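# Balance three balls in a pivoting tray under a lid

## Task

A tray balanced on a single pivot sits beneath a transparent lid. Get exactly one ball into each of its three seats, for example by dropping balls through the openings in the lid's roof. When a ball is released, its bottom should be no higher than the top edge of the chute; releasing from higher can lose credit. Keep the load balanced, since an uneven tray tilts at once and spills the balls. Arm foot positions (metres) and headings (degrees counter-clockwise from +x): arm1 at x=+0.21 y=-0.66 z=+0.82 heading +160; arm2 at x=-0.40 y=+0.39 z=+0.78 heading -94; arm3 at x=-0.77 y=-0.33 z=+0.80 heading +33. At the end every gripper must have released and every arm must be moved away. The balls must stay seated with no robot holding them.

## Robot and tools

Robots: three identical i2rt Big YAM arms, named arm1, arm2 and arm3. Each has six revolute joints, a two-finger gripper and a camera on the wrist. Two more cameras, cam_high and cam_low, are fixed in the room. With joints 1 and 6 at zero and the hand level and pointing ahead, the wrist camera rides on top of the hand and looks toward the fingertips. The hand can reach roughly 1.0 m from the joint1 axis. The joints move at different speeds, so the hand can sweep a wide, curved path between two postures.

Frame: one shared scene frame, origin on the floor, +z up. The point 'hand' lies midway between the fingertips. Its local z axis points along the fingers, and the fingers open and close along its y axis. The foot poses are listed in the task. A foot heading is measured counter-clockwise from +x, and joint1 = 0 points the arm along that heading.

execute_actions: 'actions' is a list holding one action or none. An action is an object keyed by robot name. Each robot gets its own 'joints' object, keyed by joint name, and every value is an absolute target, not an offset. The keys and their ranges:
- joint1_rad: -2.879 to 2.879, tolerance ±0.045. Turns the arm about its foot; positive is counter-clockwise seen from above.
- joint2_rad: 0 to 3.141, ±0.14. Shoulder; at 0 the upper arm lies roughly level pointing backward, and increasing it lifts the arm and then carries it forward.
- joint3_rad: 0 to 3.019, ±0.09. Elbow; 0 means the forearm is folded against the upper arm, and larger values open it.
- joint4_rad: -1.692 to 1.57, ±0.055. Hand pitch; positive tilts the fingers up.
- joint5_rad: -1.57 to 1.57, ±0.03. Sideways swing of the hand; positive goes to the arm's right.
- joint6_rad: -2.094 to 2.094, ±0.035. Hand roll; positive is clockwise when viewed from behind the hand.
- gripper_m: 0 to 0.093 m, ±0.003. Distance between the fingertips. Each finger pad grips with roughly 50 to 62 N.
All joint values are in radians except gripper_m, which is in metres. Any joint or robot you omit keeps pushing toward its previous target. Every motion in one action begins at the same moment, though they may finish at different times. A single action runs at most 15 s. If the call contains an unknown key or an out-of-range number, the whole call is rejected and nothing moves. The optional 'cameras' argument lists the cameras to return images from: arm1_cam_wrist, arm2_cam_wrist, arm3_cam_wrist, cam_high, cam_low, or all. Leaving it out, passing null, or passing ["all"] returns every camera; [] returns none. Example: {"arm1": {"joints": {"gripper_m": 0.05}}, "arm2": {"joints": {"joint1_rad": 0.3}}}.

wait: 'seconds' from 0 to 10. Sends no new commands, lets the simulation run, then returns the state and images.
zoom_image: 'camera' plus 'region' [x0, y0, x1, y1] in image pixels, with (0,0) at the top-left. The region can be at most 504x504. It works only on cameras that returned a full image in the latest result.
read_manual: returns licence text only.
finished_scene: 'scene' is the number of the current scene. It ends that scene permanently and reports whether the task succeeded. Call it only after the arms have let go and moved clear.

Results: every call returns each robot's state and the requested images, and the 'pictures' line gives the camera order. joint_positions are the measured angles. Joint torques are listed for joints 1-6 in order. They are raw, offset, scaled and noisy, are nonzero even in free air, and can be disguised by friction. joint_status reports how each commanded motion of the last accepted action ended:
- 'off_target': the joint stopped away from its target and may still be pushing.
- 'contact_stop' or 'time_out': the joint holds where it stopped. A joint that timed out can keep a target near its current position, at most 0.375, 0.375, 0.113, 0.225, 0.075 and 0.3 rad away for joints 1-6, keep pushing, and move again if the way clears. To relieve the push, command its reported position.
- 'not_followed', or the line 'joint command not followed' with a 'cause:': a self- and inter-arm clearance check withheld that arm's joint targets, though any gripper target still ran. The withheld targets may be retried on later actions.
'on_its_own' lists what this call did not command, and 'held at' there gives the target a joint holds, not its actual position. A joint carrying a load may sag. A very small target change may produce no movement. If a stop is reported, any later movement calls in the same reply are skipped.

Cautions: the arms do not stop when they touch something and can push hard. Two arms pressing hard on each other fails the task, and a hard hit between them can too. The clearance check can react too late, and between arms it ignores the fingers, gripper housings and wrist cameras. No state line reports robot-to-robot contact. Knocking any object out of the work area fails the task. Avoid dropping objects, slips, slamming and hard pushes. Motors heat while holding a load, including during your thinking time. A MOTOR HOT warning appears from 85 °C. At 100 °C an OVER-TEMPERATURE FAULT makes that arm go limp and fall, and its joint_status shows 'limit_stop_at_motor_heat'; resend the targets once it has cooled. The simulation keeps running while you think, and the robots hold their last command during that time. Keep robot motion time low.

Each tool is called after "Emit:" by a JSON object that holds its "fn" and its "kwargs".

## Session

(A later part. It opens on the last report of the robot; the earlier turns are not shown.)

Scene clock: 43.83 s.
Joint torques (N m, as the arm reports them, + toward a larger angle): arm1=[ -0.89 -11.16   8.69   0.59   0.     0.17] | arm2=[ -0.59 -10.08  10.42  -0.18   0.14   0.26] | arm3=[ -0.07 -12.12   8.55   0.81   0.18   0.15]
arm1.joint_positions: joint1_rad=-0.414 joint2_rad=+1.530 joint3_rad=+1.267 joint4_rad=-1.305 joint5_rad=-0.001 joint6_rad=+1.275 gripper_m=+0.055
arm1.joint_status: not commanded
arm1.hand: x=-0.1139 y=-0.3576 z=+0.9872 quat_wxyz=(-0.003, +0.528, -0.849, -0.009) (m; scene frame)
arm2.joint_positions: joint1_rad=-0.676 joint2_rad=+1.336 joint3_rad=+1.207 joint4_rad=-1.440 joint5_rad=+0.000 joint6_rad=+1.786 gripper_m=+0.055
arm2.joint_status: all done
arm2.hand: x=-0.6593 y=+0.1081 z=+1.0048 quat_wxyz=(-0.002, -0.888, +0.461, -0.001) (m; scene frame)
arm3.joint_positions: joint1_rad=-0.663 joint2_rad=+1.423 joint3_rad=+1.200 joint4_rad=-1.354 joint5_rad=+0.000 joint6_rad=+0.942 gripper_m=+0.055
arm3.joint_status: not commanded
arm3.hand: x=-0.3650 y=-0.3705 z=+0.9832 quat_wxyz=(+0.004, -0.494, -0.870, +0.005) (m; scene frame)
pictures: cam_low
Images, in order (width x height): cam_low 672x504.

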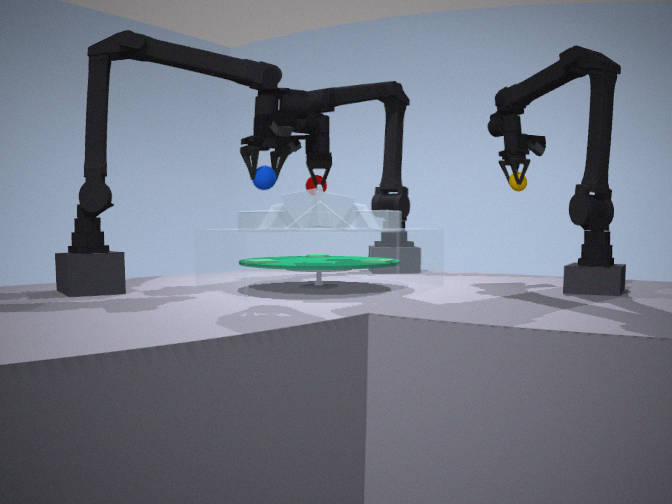

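Emit:
{"fn": "execute_actions", "kwargs": {"actions": [{"arm2":{"joints":{"joint1_rad":0.351,"joint2_rad":1.68,"joint3_rad":1.76,"joint4_rad":-1.6}}}], "cameras": []}}

Emit:
{"fn": "execute_actions", "kwargs": {"actions": [{"arm2":{"joints":{"joint2_rad":1.80,"joint3_rad":1.745,"joint4_rad":-1.50}},"arm1":{"joints":{"joint1_rad":-0.40,"joint2_rad":1.545,"joint3_rad":1.225,"joint4_rad":-1.245}},"arm3":{"joints":{"joint2_rad":1.44,"joint3_rad":1.175,"joint4_rad":-1.29}}}]}}

Scene clock: 48.10 s.
Joint torques (N m, as the arm reports them, + toward a larger angle): arm1=[ -0.87 -11.16   8.7    0.58   0.     0.17] | arm2=[ -1.12 -17.12  13.13  -0.18   0.28   0.25] | arm3=[  0.49 -11.66   8.54   0.6    0.18   0.12]
arm1.joint_positions: joint1_rad=-0.414 joint2_rad=+1.530 joint3_rad=+1.267 joint4_rad=-1.305 joint5_rad=-0.001 joint6_rad=+1.275 gripper_m=+0.055
arm1.joint_status: not commanded
arm1.hand: x=-0.1139 y=-0.3576 z=+0.9872 quat_wxyz=(-0.003, +0.528, -0.849, -0.009) (m; scene frame)
arm2.joint_positions: joint1_rad=+0.360 joint2_rad=+1.695 joint3_rad=+1.716 joint4_rad=-1.589 joint5_rad=-0.004 joint6_rad=+1.787 gripper_m=+0.055
arm2.joint_status: all done
arm2.hand: x=-0.2524 y=-0.1095 z=+1.0468 quat_wxyz=(-0.002, -0.999, -0.039, -0.003) (m; scene frame)
arm3.joint_positions: joint1_rad=-0.663 joint2_rad=+1.423 joint3_rad=+1.200 joint4_rad=-1.354 joint5_rad=+0.000 joint6_rad=+0.942 gripper_m=+0.055
arm3.joint_status: not commanded
arm3.hand: x=-0.3650 y=-0.3705 z=+0.9832 quat_wxyz=(+0.004, -0.494, -0.870, +0.005) (m; scene frame)
pictures: none
No camera images: the call's "cameras" was empty. Leave "cameras" out to get every camera's image.

Scene clock: 49.17 s.
Joint torques (N m, as the arm reports them, + toward a larger angle): arm1=[  0.45 -10.76   8.18   0.55   0.     0.18] | arm2=[ -1.07 -19.84  11.64   0.54   0.28   0.25] | arm3=[  0.46 -10.2    8.38   0.74   0.16   0.11]
arm1.joint_positions: joint1_rad=-0.414 joint2_rad=+1.551 joint3_rad=+1.228 joint4_rad=-1.255 joint5_rad=-0.001 joint6_rad=+1.275 gripper_m=+0.055
arm1.joint_status: all done
arm1.hand: x=-0.1132 y=-0.3579 z=+0.9644 quat_wxyz=(-0.004, +0.528, -0.849, -0.004) (m; scene frame)
arm2.joint_positions: joint1_rad=+0.360 joint2_rad=+1.819 joint3_rad=+1.716 joint4_rad=-1.508 joint5_rad=-0.004 joint6_rad=+1.787 gripper_m=+0.055
arm2.joint_status: all done
arm2.hand: x=-0.2430 y=-0.1404 z=+0.9830 quat_wxyz=(+0.018, -0.999, -0.039, +0.003) (m; scene frame)
arm3.joint_positions: joint1_rad=-0.663 joint2_rad=+1.441 joint3_rad=+1.160 joint4_rad=-1.305 joint5_rad=+0.000 joint6_rad=+0.942 gripper_m=+0.055
arm3.joint_status: all done
arm3.hand: x=-0.3658 y=-0.3705 z=+0.9617 quat_wxyz=(+0.008, -0.494, -0.869, +0.007) (m; scene frame)
pictures: arm1_cam_wrist, arm2_cam_wrist, arm3_cam_wrist, cam_high, cam_low
Images, in order (width x height): arm1_cam_wrist 672x504, arm2_cam_wrist 672x504, arm3_cam_wrist 672x504, cam_high 672x504, cam_low 672x504.

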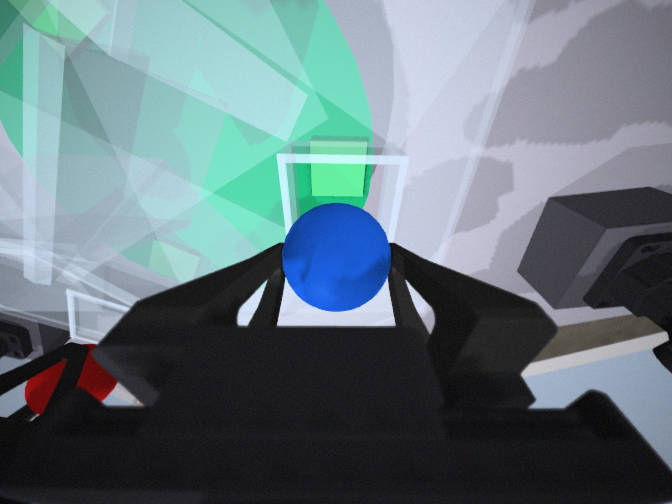

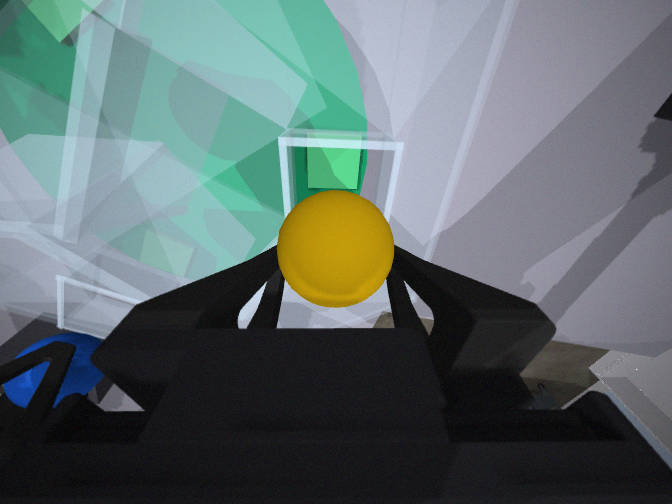

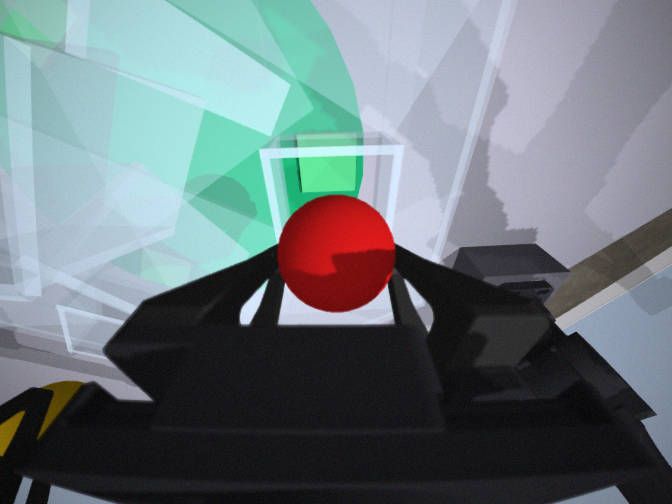

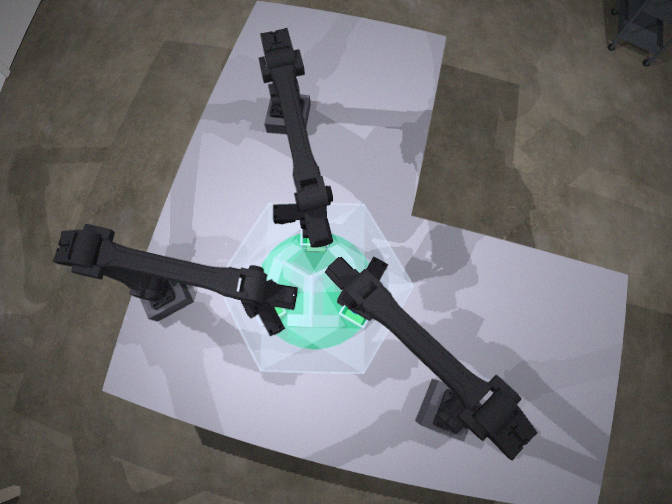

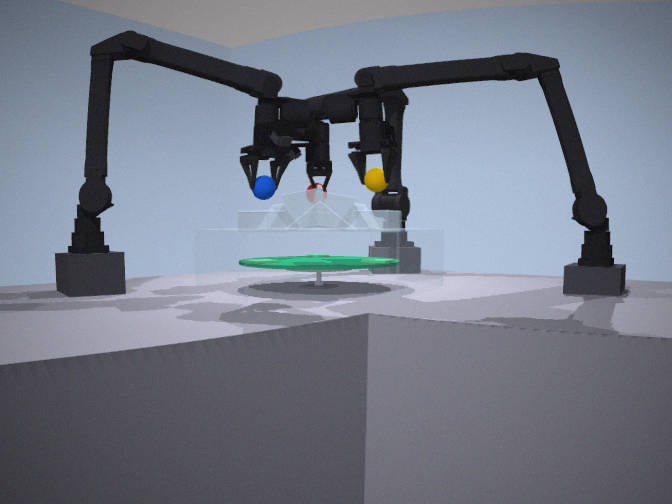

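Emit:
{"fn": "execute_actions", "kwargs": {"actions": [{"arm2":{"joints":{"joint2_rad":1.785,"joint3_rad":1.59,"joint4_rad":-1.337}},"arm1":{"joints":{"joint1_rad":-0.388,"joint2_rad":1.562,"joint3_rad":1.182,"joint4_rad":-1.18}},"arm3":{"joints":{"joint2_rad":1.463,"joint3_rad":1.14,"joint4_rad":-1.215}}}]}}

Emit:
{"fn": "zoom_image", "kwargs": {"camera": "cam_low", "region": [220, 140, 420, 240]}}

Scene clock: 52.77 s.
Joint torques (N m, as the arm reports them, + toward a larger angle): arm1=[  0.11 -10.33   7.9    0.58   0.     0.18] | arm2=[ -1.4  -18.16   9.84   0.83   0.27   0.25] | arm3=[  0.28 -10.42   8.1    0.67   0.2    0.13]
arm1.joint_positions: joint1_rad=-0.398 joint2_rad=+1.567 joint3_rad=+1.185 joint4_rad=-1.190 joint5_rad=-0.001 joint6_rad=+1.275 gripper_m=+0.055
arm1.joint_status: all done
arm1.hand: x=-0.1178 y=-0.3628 z=+0.9421 quat_wxyz=(-0.003, +0.534, -0.845, -0.007) (m; scene frame)
arm2.joint_positions: joint1_rad=+0.360 joint2_rad=+1.791 joint3_rad=+1.582 joint4_rad=-1.348 joint5_rad=-0.003 joint6_rad=+1.787 gripper_m=+0.055
arm2.joint_status: all done
arm2.hand: x=-0.2440 y=-0.1375 z=+0.9468 quat_wxyz=(-0.008, -0.999, -0.039, -0.004) (m; scene frame)
arm3.joint_positions: joint1_rad=-0.663 joint2_rad=+1.465 joint3_rad=+1.126 joint4_rad=-1.230 joint5_rad=+0.000 joint6_rad=+0.942 gripper_m=+0.055
arm3.joint_status: all done
arm3.hand: x=-0.3592 y=-0.3713 z=+0.9401 quat_wxyz=(+0.000, -0.494, -0.870, +0.003) (m; scene frame)
pictures: arm1_cam_wrist, arm2_cam_wrist, arm3_cam_wrist, cam_high, cam_low
Images, in order (width x height): arm1_cam_wrist 672x504, arm2_cam_wrist 672x504, arm3_cam_wrist 672x504, cam_high 672x504, cam_low 672x504.

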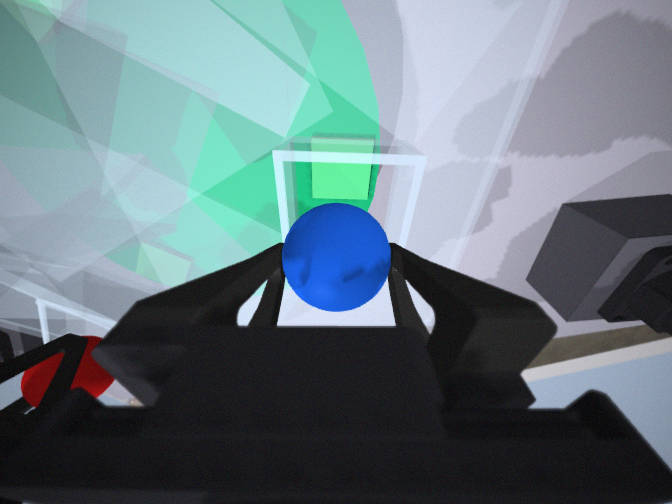

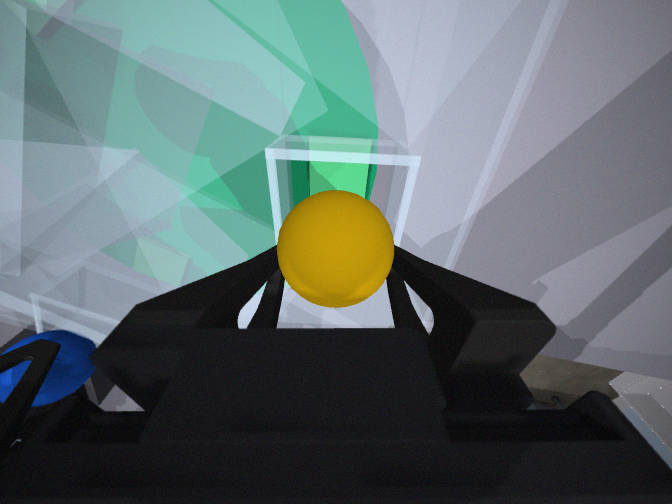

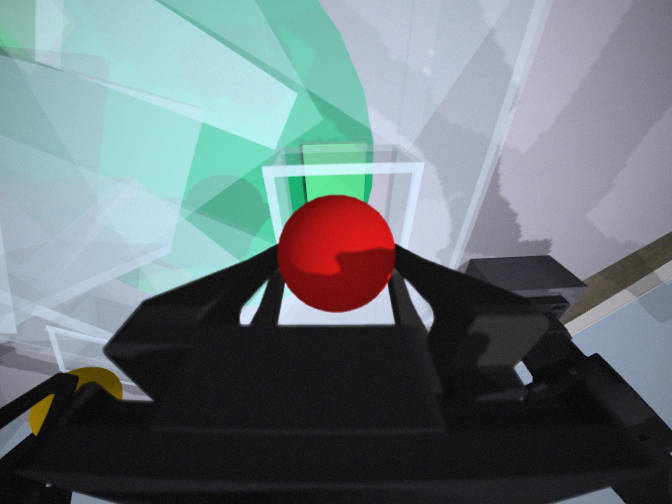

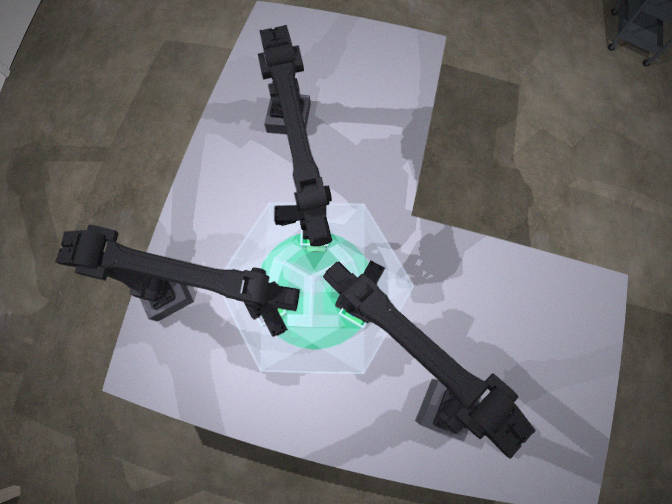

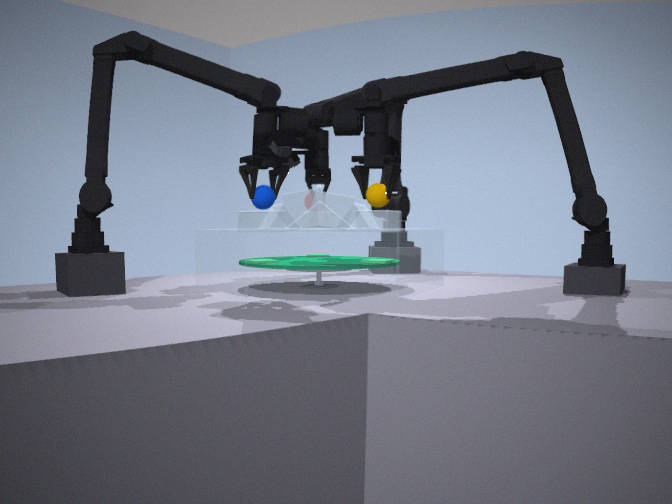

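Region (220, 140, 420, 240) of cam_low's 672x504 image, scaled by 2.520, with more detail than that image has.

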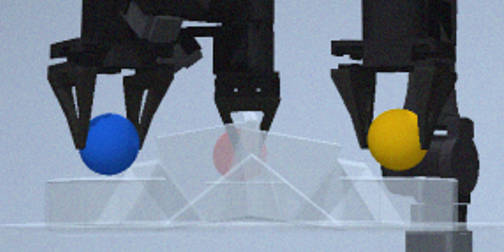

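Emit:
{"fn": "execute_actions", "kwargs": {"actions": [{"arm2":{"joints":{"joint2_rad":1.797,"joint3_rad":1.56,"joint4_rad":-1.312}},"arm1":{"joints":{"joint1_rad":-0.398,"joint2_rad":1.58,"joint3_rad":1.152,"joint4_rad":-1.16}},"arm3":{"joints":{"joint2_rad":1.48,"joint3_rad":1.11,"joint4_rad":-1.195}}}]}}

Emit:
{"fn": "zoom_image", "kwargs": {"camera": "cam_low", "region": [220, 140, 420, 240]}}

Scene clock: 55.87 s.
Joint torques (N m, as the arm reports them, + toward a larger angle): arm1=[ -0.68 -10.63   7.71   0.51   0.     0.17] | arm2=[ -1.24 -17.07   9.34   0.84   0.27   0.24] | arm3=[ -0.01 -10.02   7.82   0.62   0.17   0.13]
arm1.joint_positions: joint1_rad=-0.398 joint2_rad=+1.583 joint3_rad=+1.156 joint4_rad=-1.170 joint5_rad=-0.001 joint6_rad=+1.275 gripper_m=+0.055
arm1.joint_status: all done
arm1.hand: x=-0.1128 y=-0.3671 z=+0.9249 quat_wxyz=(-0.006, +0.534, -0.845, +0.005) (m; scene frame)
arm2.joint_positions: joint1_rad=+0.360 joint2_rad=+1.792 joint3_rad=+1.557 joint4_rad=-1.324 joint5_rad=-0.003 joint6_rad=+1.787 gripper_m=+0.055
arm2.joint_status: all done
arm2.hand: x=-0.2445 y=-0.1356 z=+0.9368 quat_wxyz=(-0.007, -0.999, -0.039, -0.004) (m; scene frame)
arm3.joint_positions: joint1_rad=-0.663 joint2_rad=+1.479 joint3_rad=+1.096 joint4_rad=-1.210 joint5_rad=+0.000 joint6_rad=+0.942 gripper_m=+0.055
arm3.joint_status: all done
arm3.hand: x=-0.3657 y=-0.3708 z=+0.9241 quat_wxyz=(+0.011, -0.494, -0.869, +0.008) (m; scene frame)
pictures: arm1_cam_wrist, arm2_cam_wrist, arm3_cam_wrist, cam_high, cam_low
Images, in order (width x height): arm1_cam_wrist 672x504, arm2_cam_wrist 672x504, arm3_cam_wrist 672x504, cam_high 672x504, cam_low 672x504.

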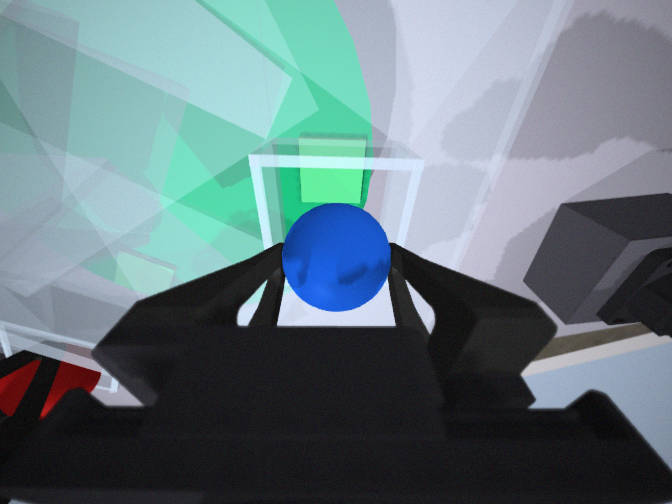

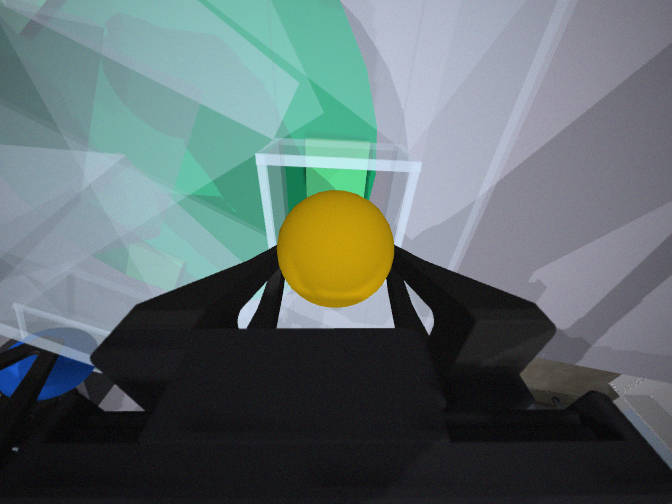

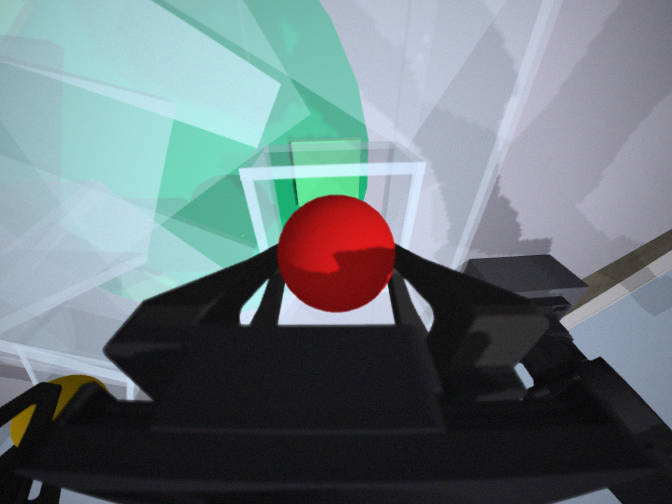

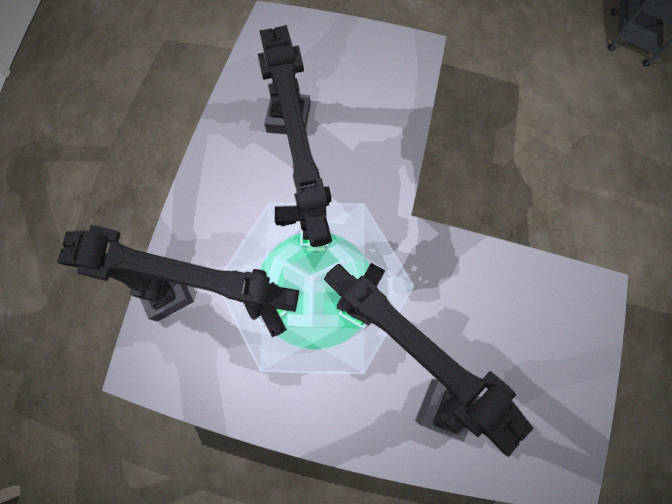

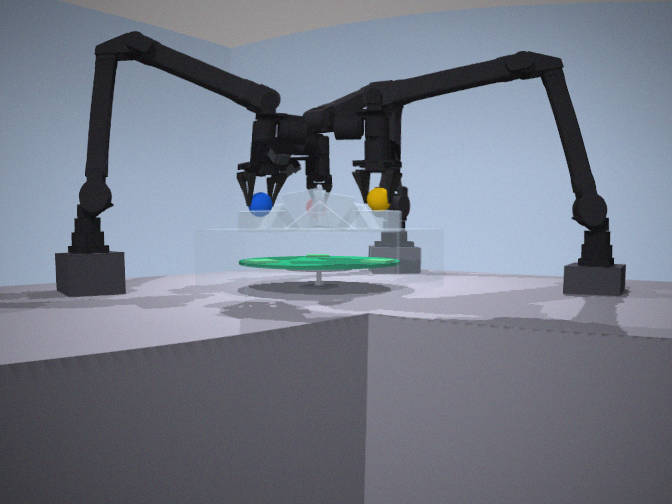

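Region (220, 140, 420, 240) of cam_low's 672x504 image, scaled by 2.520, with more detail than that image has.

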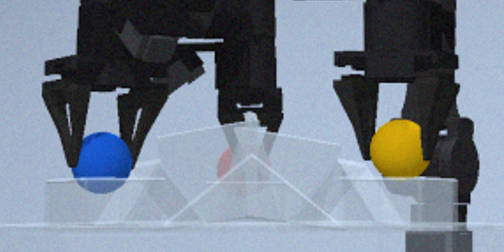

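Arm2 needs to go lower.

Emit:
{"fn": "execute_actions", "kwargs": {"actions": [{"arm2":{"joints":{"joint2_rad":1.81,"joint3_rad":1.547,"joint4_rad":-1.30}}}], "cameras": ["arm2_cam_wrist","cam_low"]}}

Emit:
{"fn": "zoom_image", "kwargs": {"camera": "cam_low", "region": [220, 140, 420, 240]}}

Scene clock: 57.07 s.
Joint torques (N m, as the arm reports them, + toward a larger angle): arm1=[ -0.69 -10.53   7.73   0.51   0.     0.17] | arm2=[ -1.22 -17.01   9.09   0.79   0.28   0.26] | arm3=[  0.68 -10.35   7.95   0.72   0.19   0.14]
arm1.joint_positions: joint1_rad=-0.398 joint2_rad=+1.583 joint3_rad=+1.156 joint4_rad=-1.170 joint5_rad=-0.001 joint6_rad=+1.275 gripper_m=+0.055
arm1.joint_status: not commanded
arm1.hand: x=-0.1128 y=-0.3671 z=+0.9249 quat_wxyz=(-0.006, +0.534, -0.845, +0.005) (m; scene frame)
arm2.joint_positions: joint1_rad=+0.360 joint2_rad=+1.804 joint3_rad=+1.546 joint4_rad=-1.311 joint5_rad=-0.003 joint6_rad=+1.787 gripper_m=+0.055
arm2.joint_status: all done
arm2.hand: x=-0.2447 y=-0.1350 z=+0.9264 quat_wxyz=(-0.002, -0.999, -0.039, -0.002) (m; scene frame)
arm3.joint_positions: joint1_rad=-0.663 joint2_rad=+1.479 joint3_rad=+1.096 joint4_rad=-1.210 joint5_rad=+0.000 joint6_rad=+0.942 gripper_m=+0.055
arm3.joint_status: not commanded
arm3.hand: x=-0.3657 y=-0.3708 z=+0.9241 quat_wxyz=(+0.011, -0.494, -0.869, +0.008) (m; scene frame)
pictures: arm2_cam_wrist, cam_low
Images, in order (width x height): arm2_cam_wrist 672x504, cam_low 672x504.

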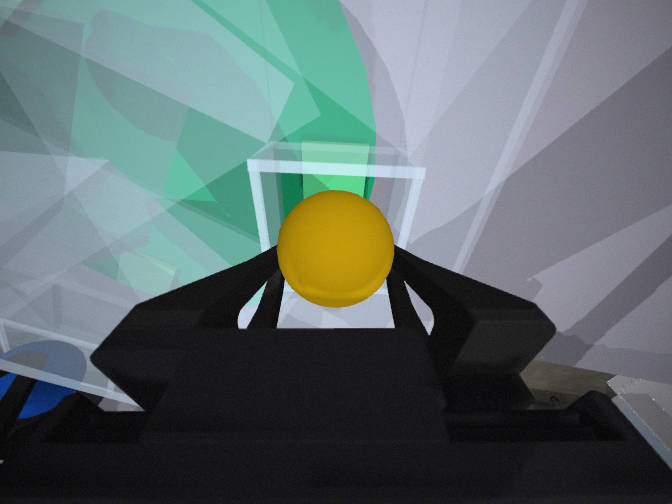

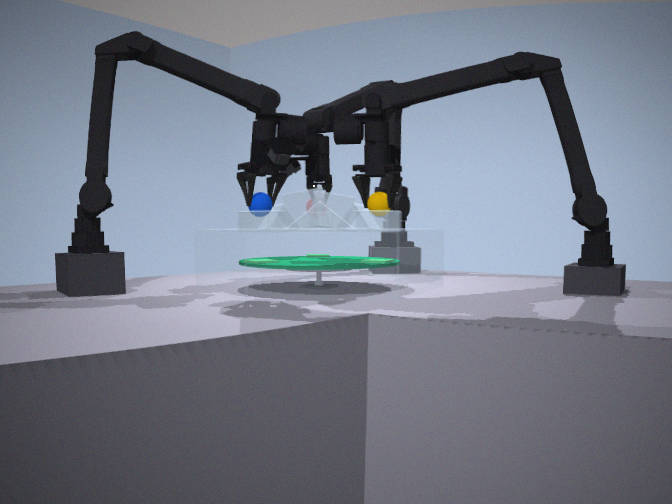

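Region (220, 140, 420, 240) of cam_low's 672x504 image, scaled by 2.520, with more detail than that image has.

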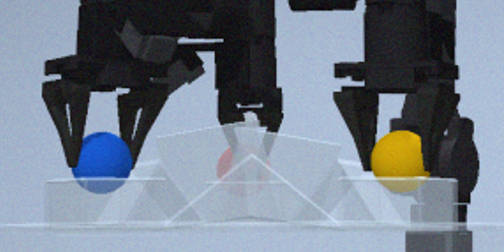

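Emit:
{"fn": "execute_actions", "kwargs": {"actions": [{"arm1":{"joints":{"gripper_m":0.075}},"arm2":{"joints":{"gripper_m":0.075}},"arm3":{"joints":{"gripper_m":0.075}}}]}}

Scene clock: 58.13 s.
Joint torques (N m, as the arm reports them, + toward a larger angle): arm1=[ -0.65 -10.74   7.68   0.51   0.     0.18] | arm2=[ -1.12 -16.81   9.15   0.8    0.28   0.26] | arm3=[  0.76 -10.57   8.05   0.75  -0.15   0.12]
arm1.joint_positions: joint1_rad=-0.398 joint2_rad=+1.583 joint3_rad=+1.156 joint4_rad=-1.170 joint5_rad=-0.001 joint6_rad=+1.275 gripper_m=+0.075
arm1.joint_status: all done
arm1.hand: x=-0.1128 y=-0.3671 z=+0.9249 quat_wxyz=(-0.006, +0.534, -0.845, +0.005) (m; scene frame)
arm2.joint_positions: joint1_rad=+0.360 joint2_rad=+1.804 joint3_rad=+1.546 joint4_rad=-1.311 joint5_rad=-0.003 joint6_rad=+1.787 gripper_m=+0.075
arm2.joint_status: all done
arm2.hand: x=-0.2447 y=-0.1350 z=+0.9264 quat_wxyz=(-0.002, -0.999, -0.039, -0.002) (m; scene frame)
arm3.joint_positions: joint1_rad=-0.667 joint2_rad=+1.477 joint3_rad=+1.092 joint4_rad=-1.213 joint5_rad=+0.009 joint6_rad=+0.942 gripper_m=+0.075
arm3.joint_status: all done
arm3.hand: x=-0.3683 y=-0.3737 z=+0.9232 quat_wxyz=(+0.012, -0.495, -0.868, +0.014) (m; scene frame)
pictures: arm1_cam_wrist, arm2_cam_wrist, arm3_cam_wrist, cam_high, cam_low
Images, in order (width x height): arm1_cam_wrist 672x504, arm2_cam_wrist 672x504, arm3_cam_wrist 672x504, cam_high 672x504, cam_low 672x504.

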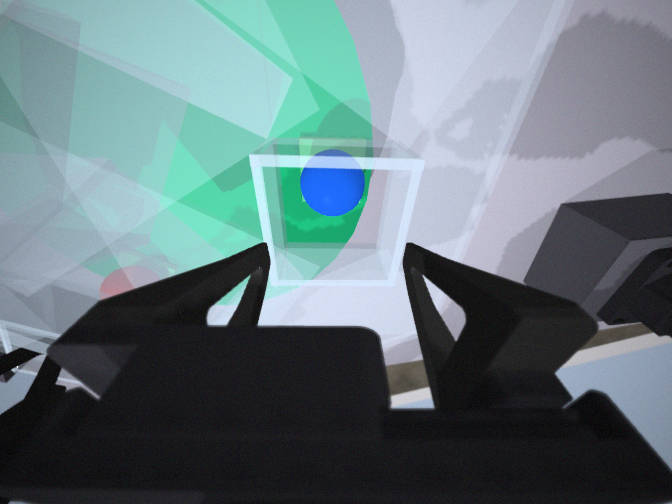

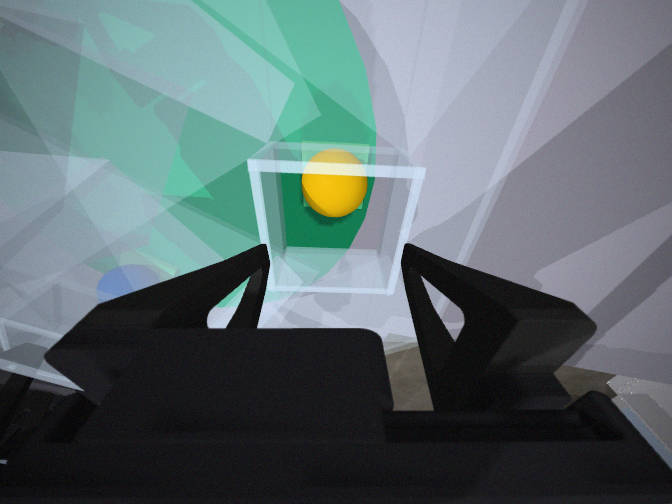

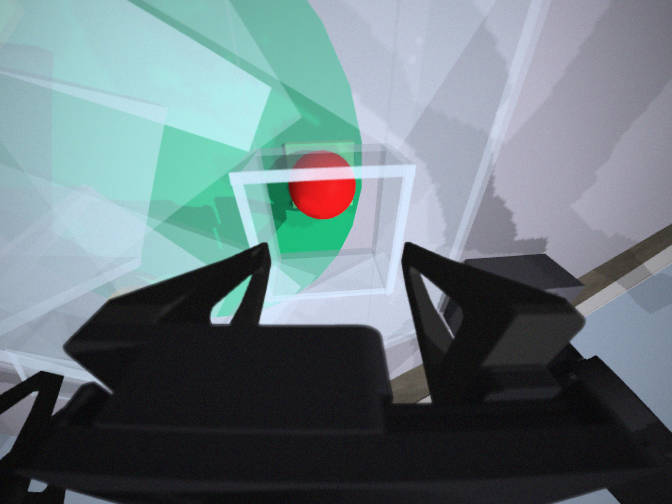

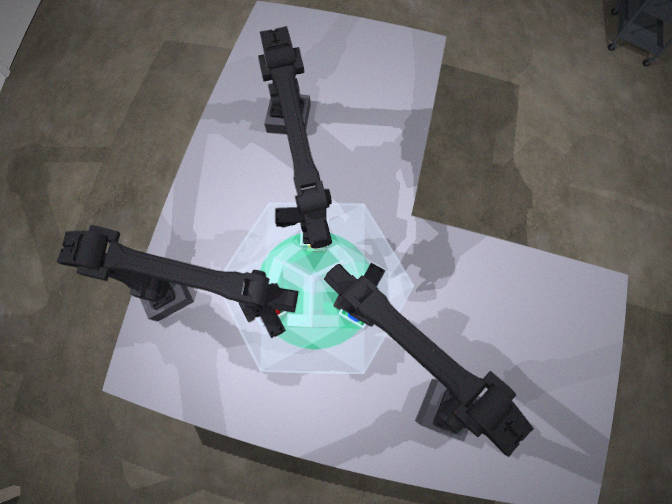

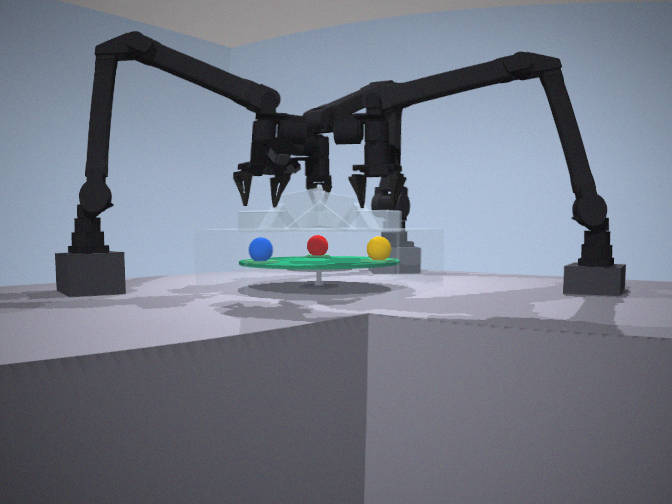

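Emit:
{"fn": "execute_actions", "kwargs": {"actions": [{"arm1":{"joints":{"joint2_rad":0.9}},"arm2":{"joints":{"joint2_rad":1.0}},"arm3":{"joints":{"joint2_rad":0.8}}}], "cameras": ["cam_high","cam_low"]}}

Scene clock: 60.20 s.
Joint torques (N m, as the arm reports them, + toward a larger angle): arm1=[-0.56 -2.93  9.19  1.48 -0.02  0.11] | arm2=[-1.12 -4.02 10.2   1.98  0.23  0.17] | arm3=[ 0.92 -1.09  9.59  1.62 -0.01  0.11]
arm1.joint_positions: joint1_rad=-0.398 joint2_rad=+0.899 joint3_rad=+1.156 joint4_rad=-1.168 joint5_rad=-0.001 joint6_rad=+1.275 gripper_m=+0.075
arm1.joint_status: all done
arm1.hand: x=-0.0559 y=-0.4227 z=+1.1914 quat_wxyz=(+0.083, +0.506, -0.797, -0.319) (m; scene frame)
arm2.joint_positions: joint1_rad=+0.360 joint2_rad=+1.003 joint3_rad=+1.537 joint4_rad=-1.306 joint5_rad=-0.003 joint6_rad=+1.787 gripper_m=+0.075
arm2.joint_status: all done
arm2.hand: x=-0.2929 y=+0.0238 z=+1.2954 quat_wxyz=(-0.377, -0.920, -0.036, -0.100) (m; scene frame)
arm3.joint_positions: joint1_rad=-0.667 joint2_rad=+0.792 joint3_rad=+1.092 joint4_rad=-1.208 joint5_rad=+0.004 joint6_rad=+0.943 gripper_m=+0.075
arm3.joint_status: all done
arm3.hand: x=-0.4474 y=-0.3639 z=+1.1655 quat_wxyz=(-0.296, -0.469, -0.822, -0.128) (m; scene frame)
pictures: cam_high, cam_low
Images, in order (width x height): cam_high 672x504, cam_low 672x504.

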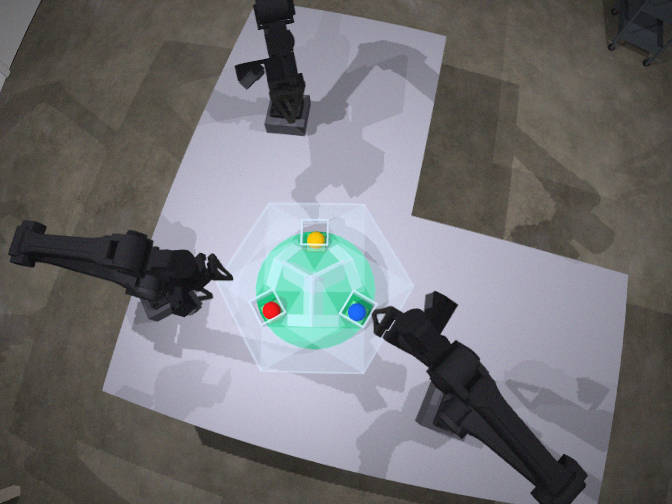

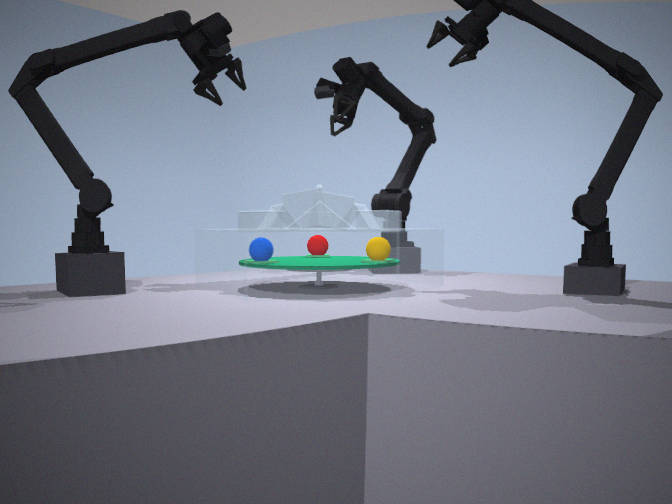

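Emit:
{"fn": "finished_scene", "kwargs": {"scene": 1}}

The scene is finished: the task was done.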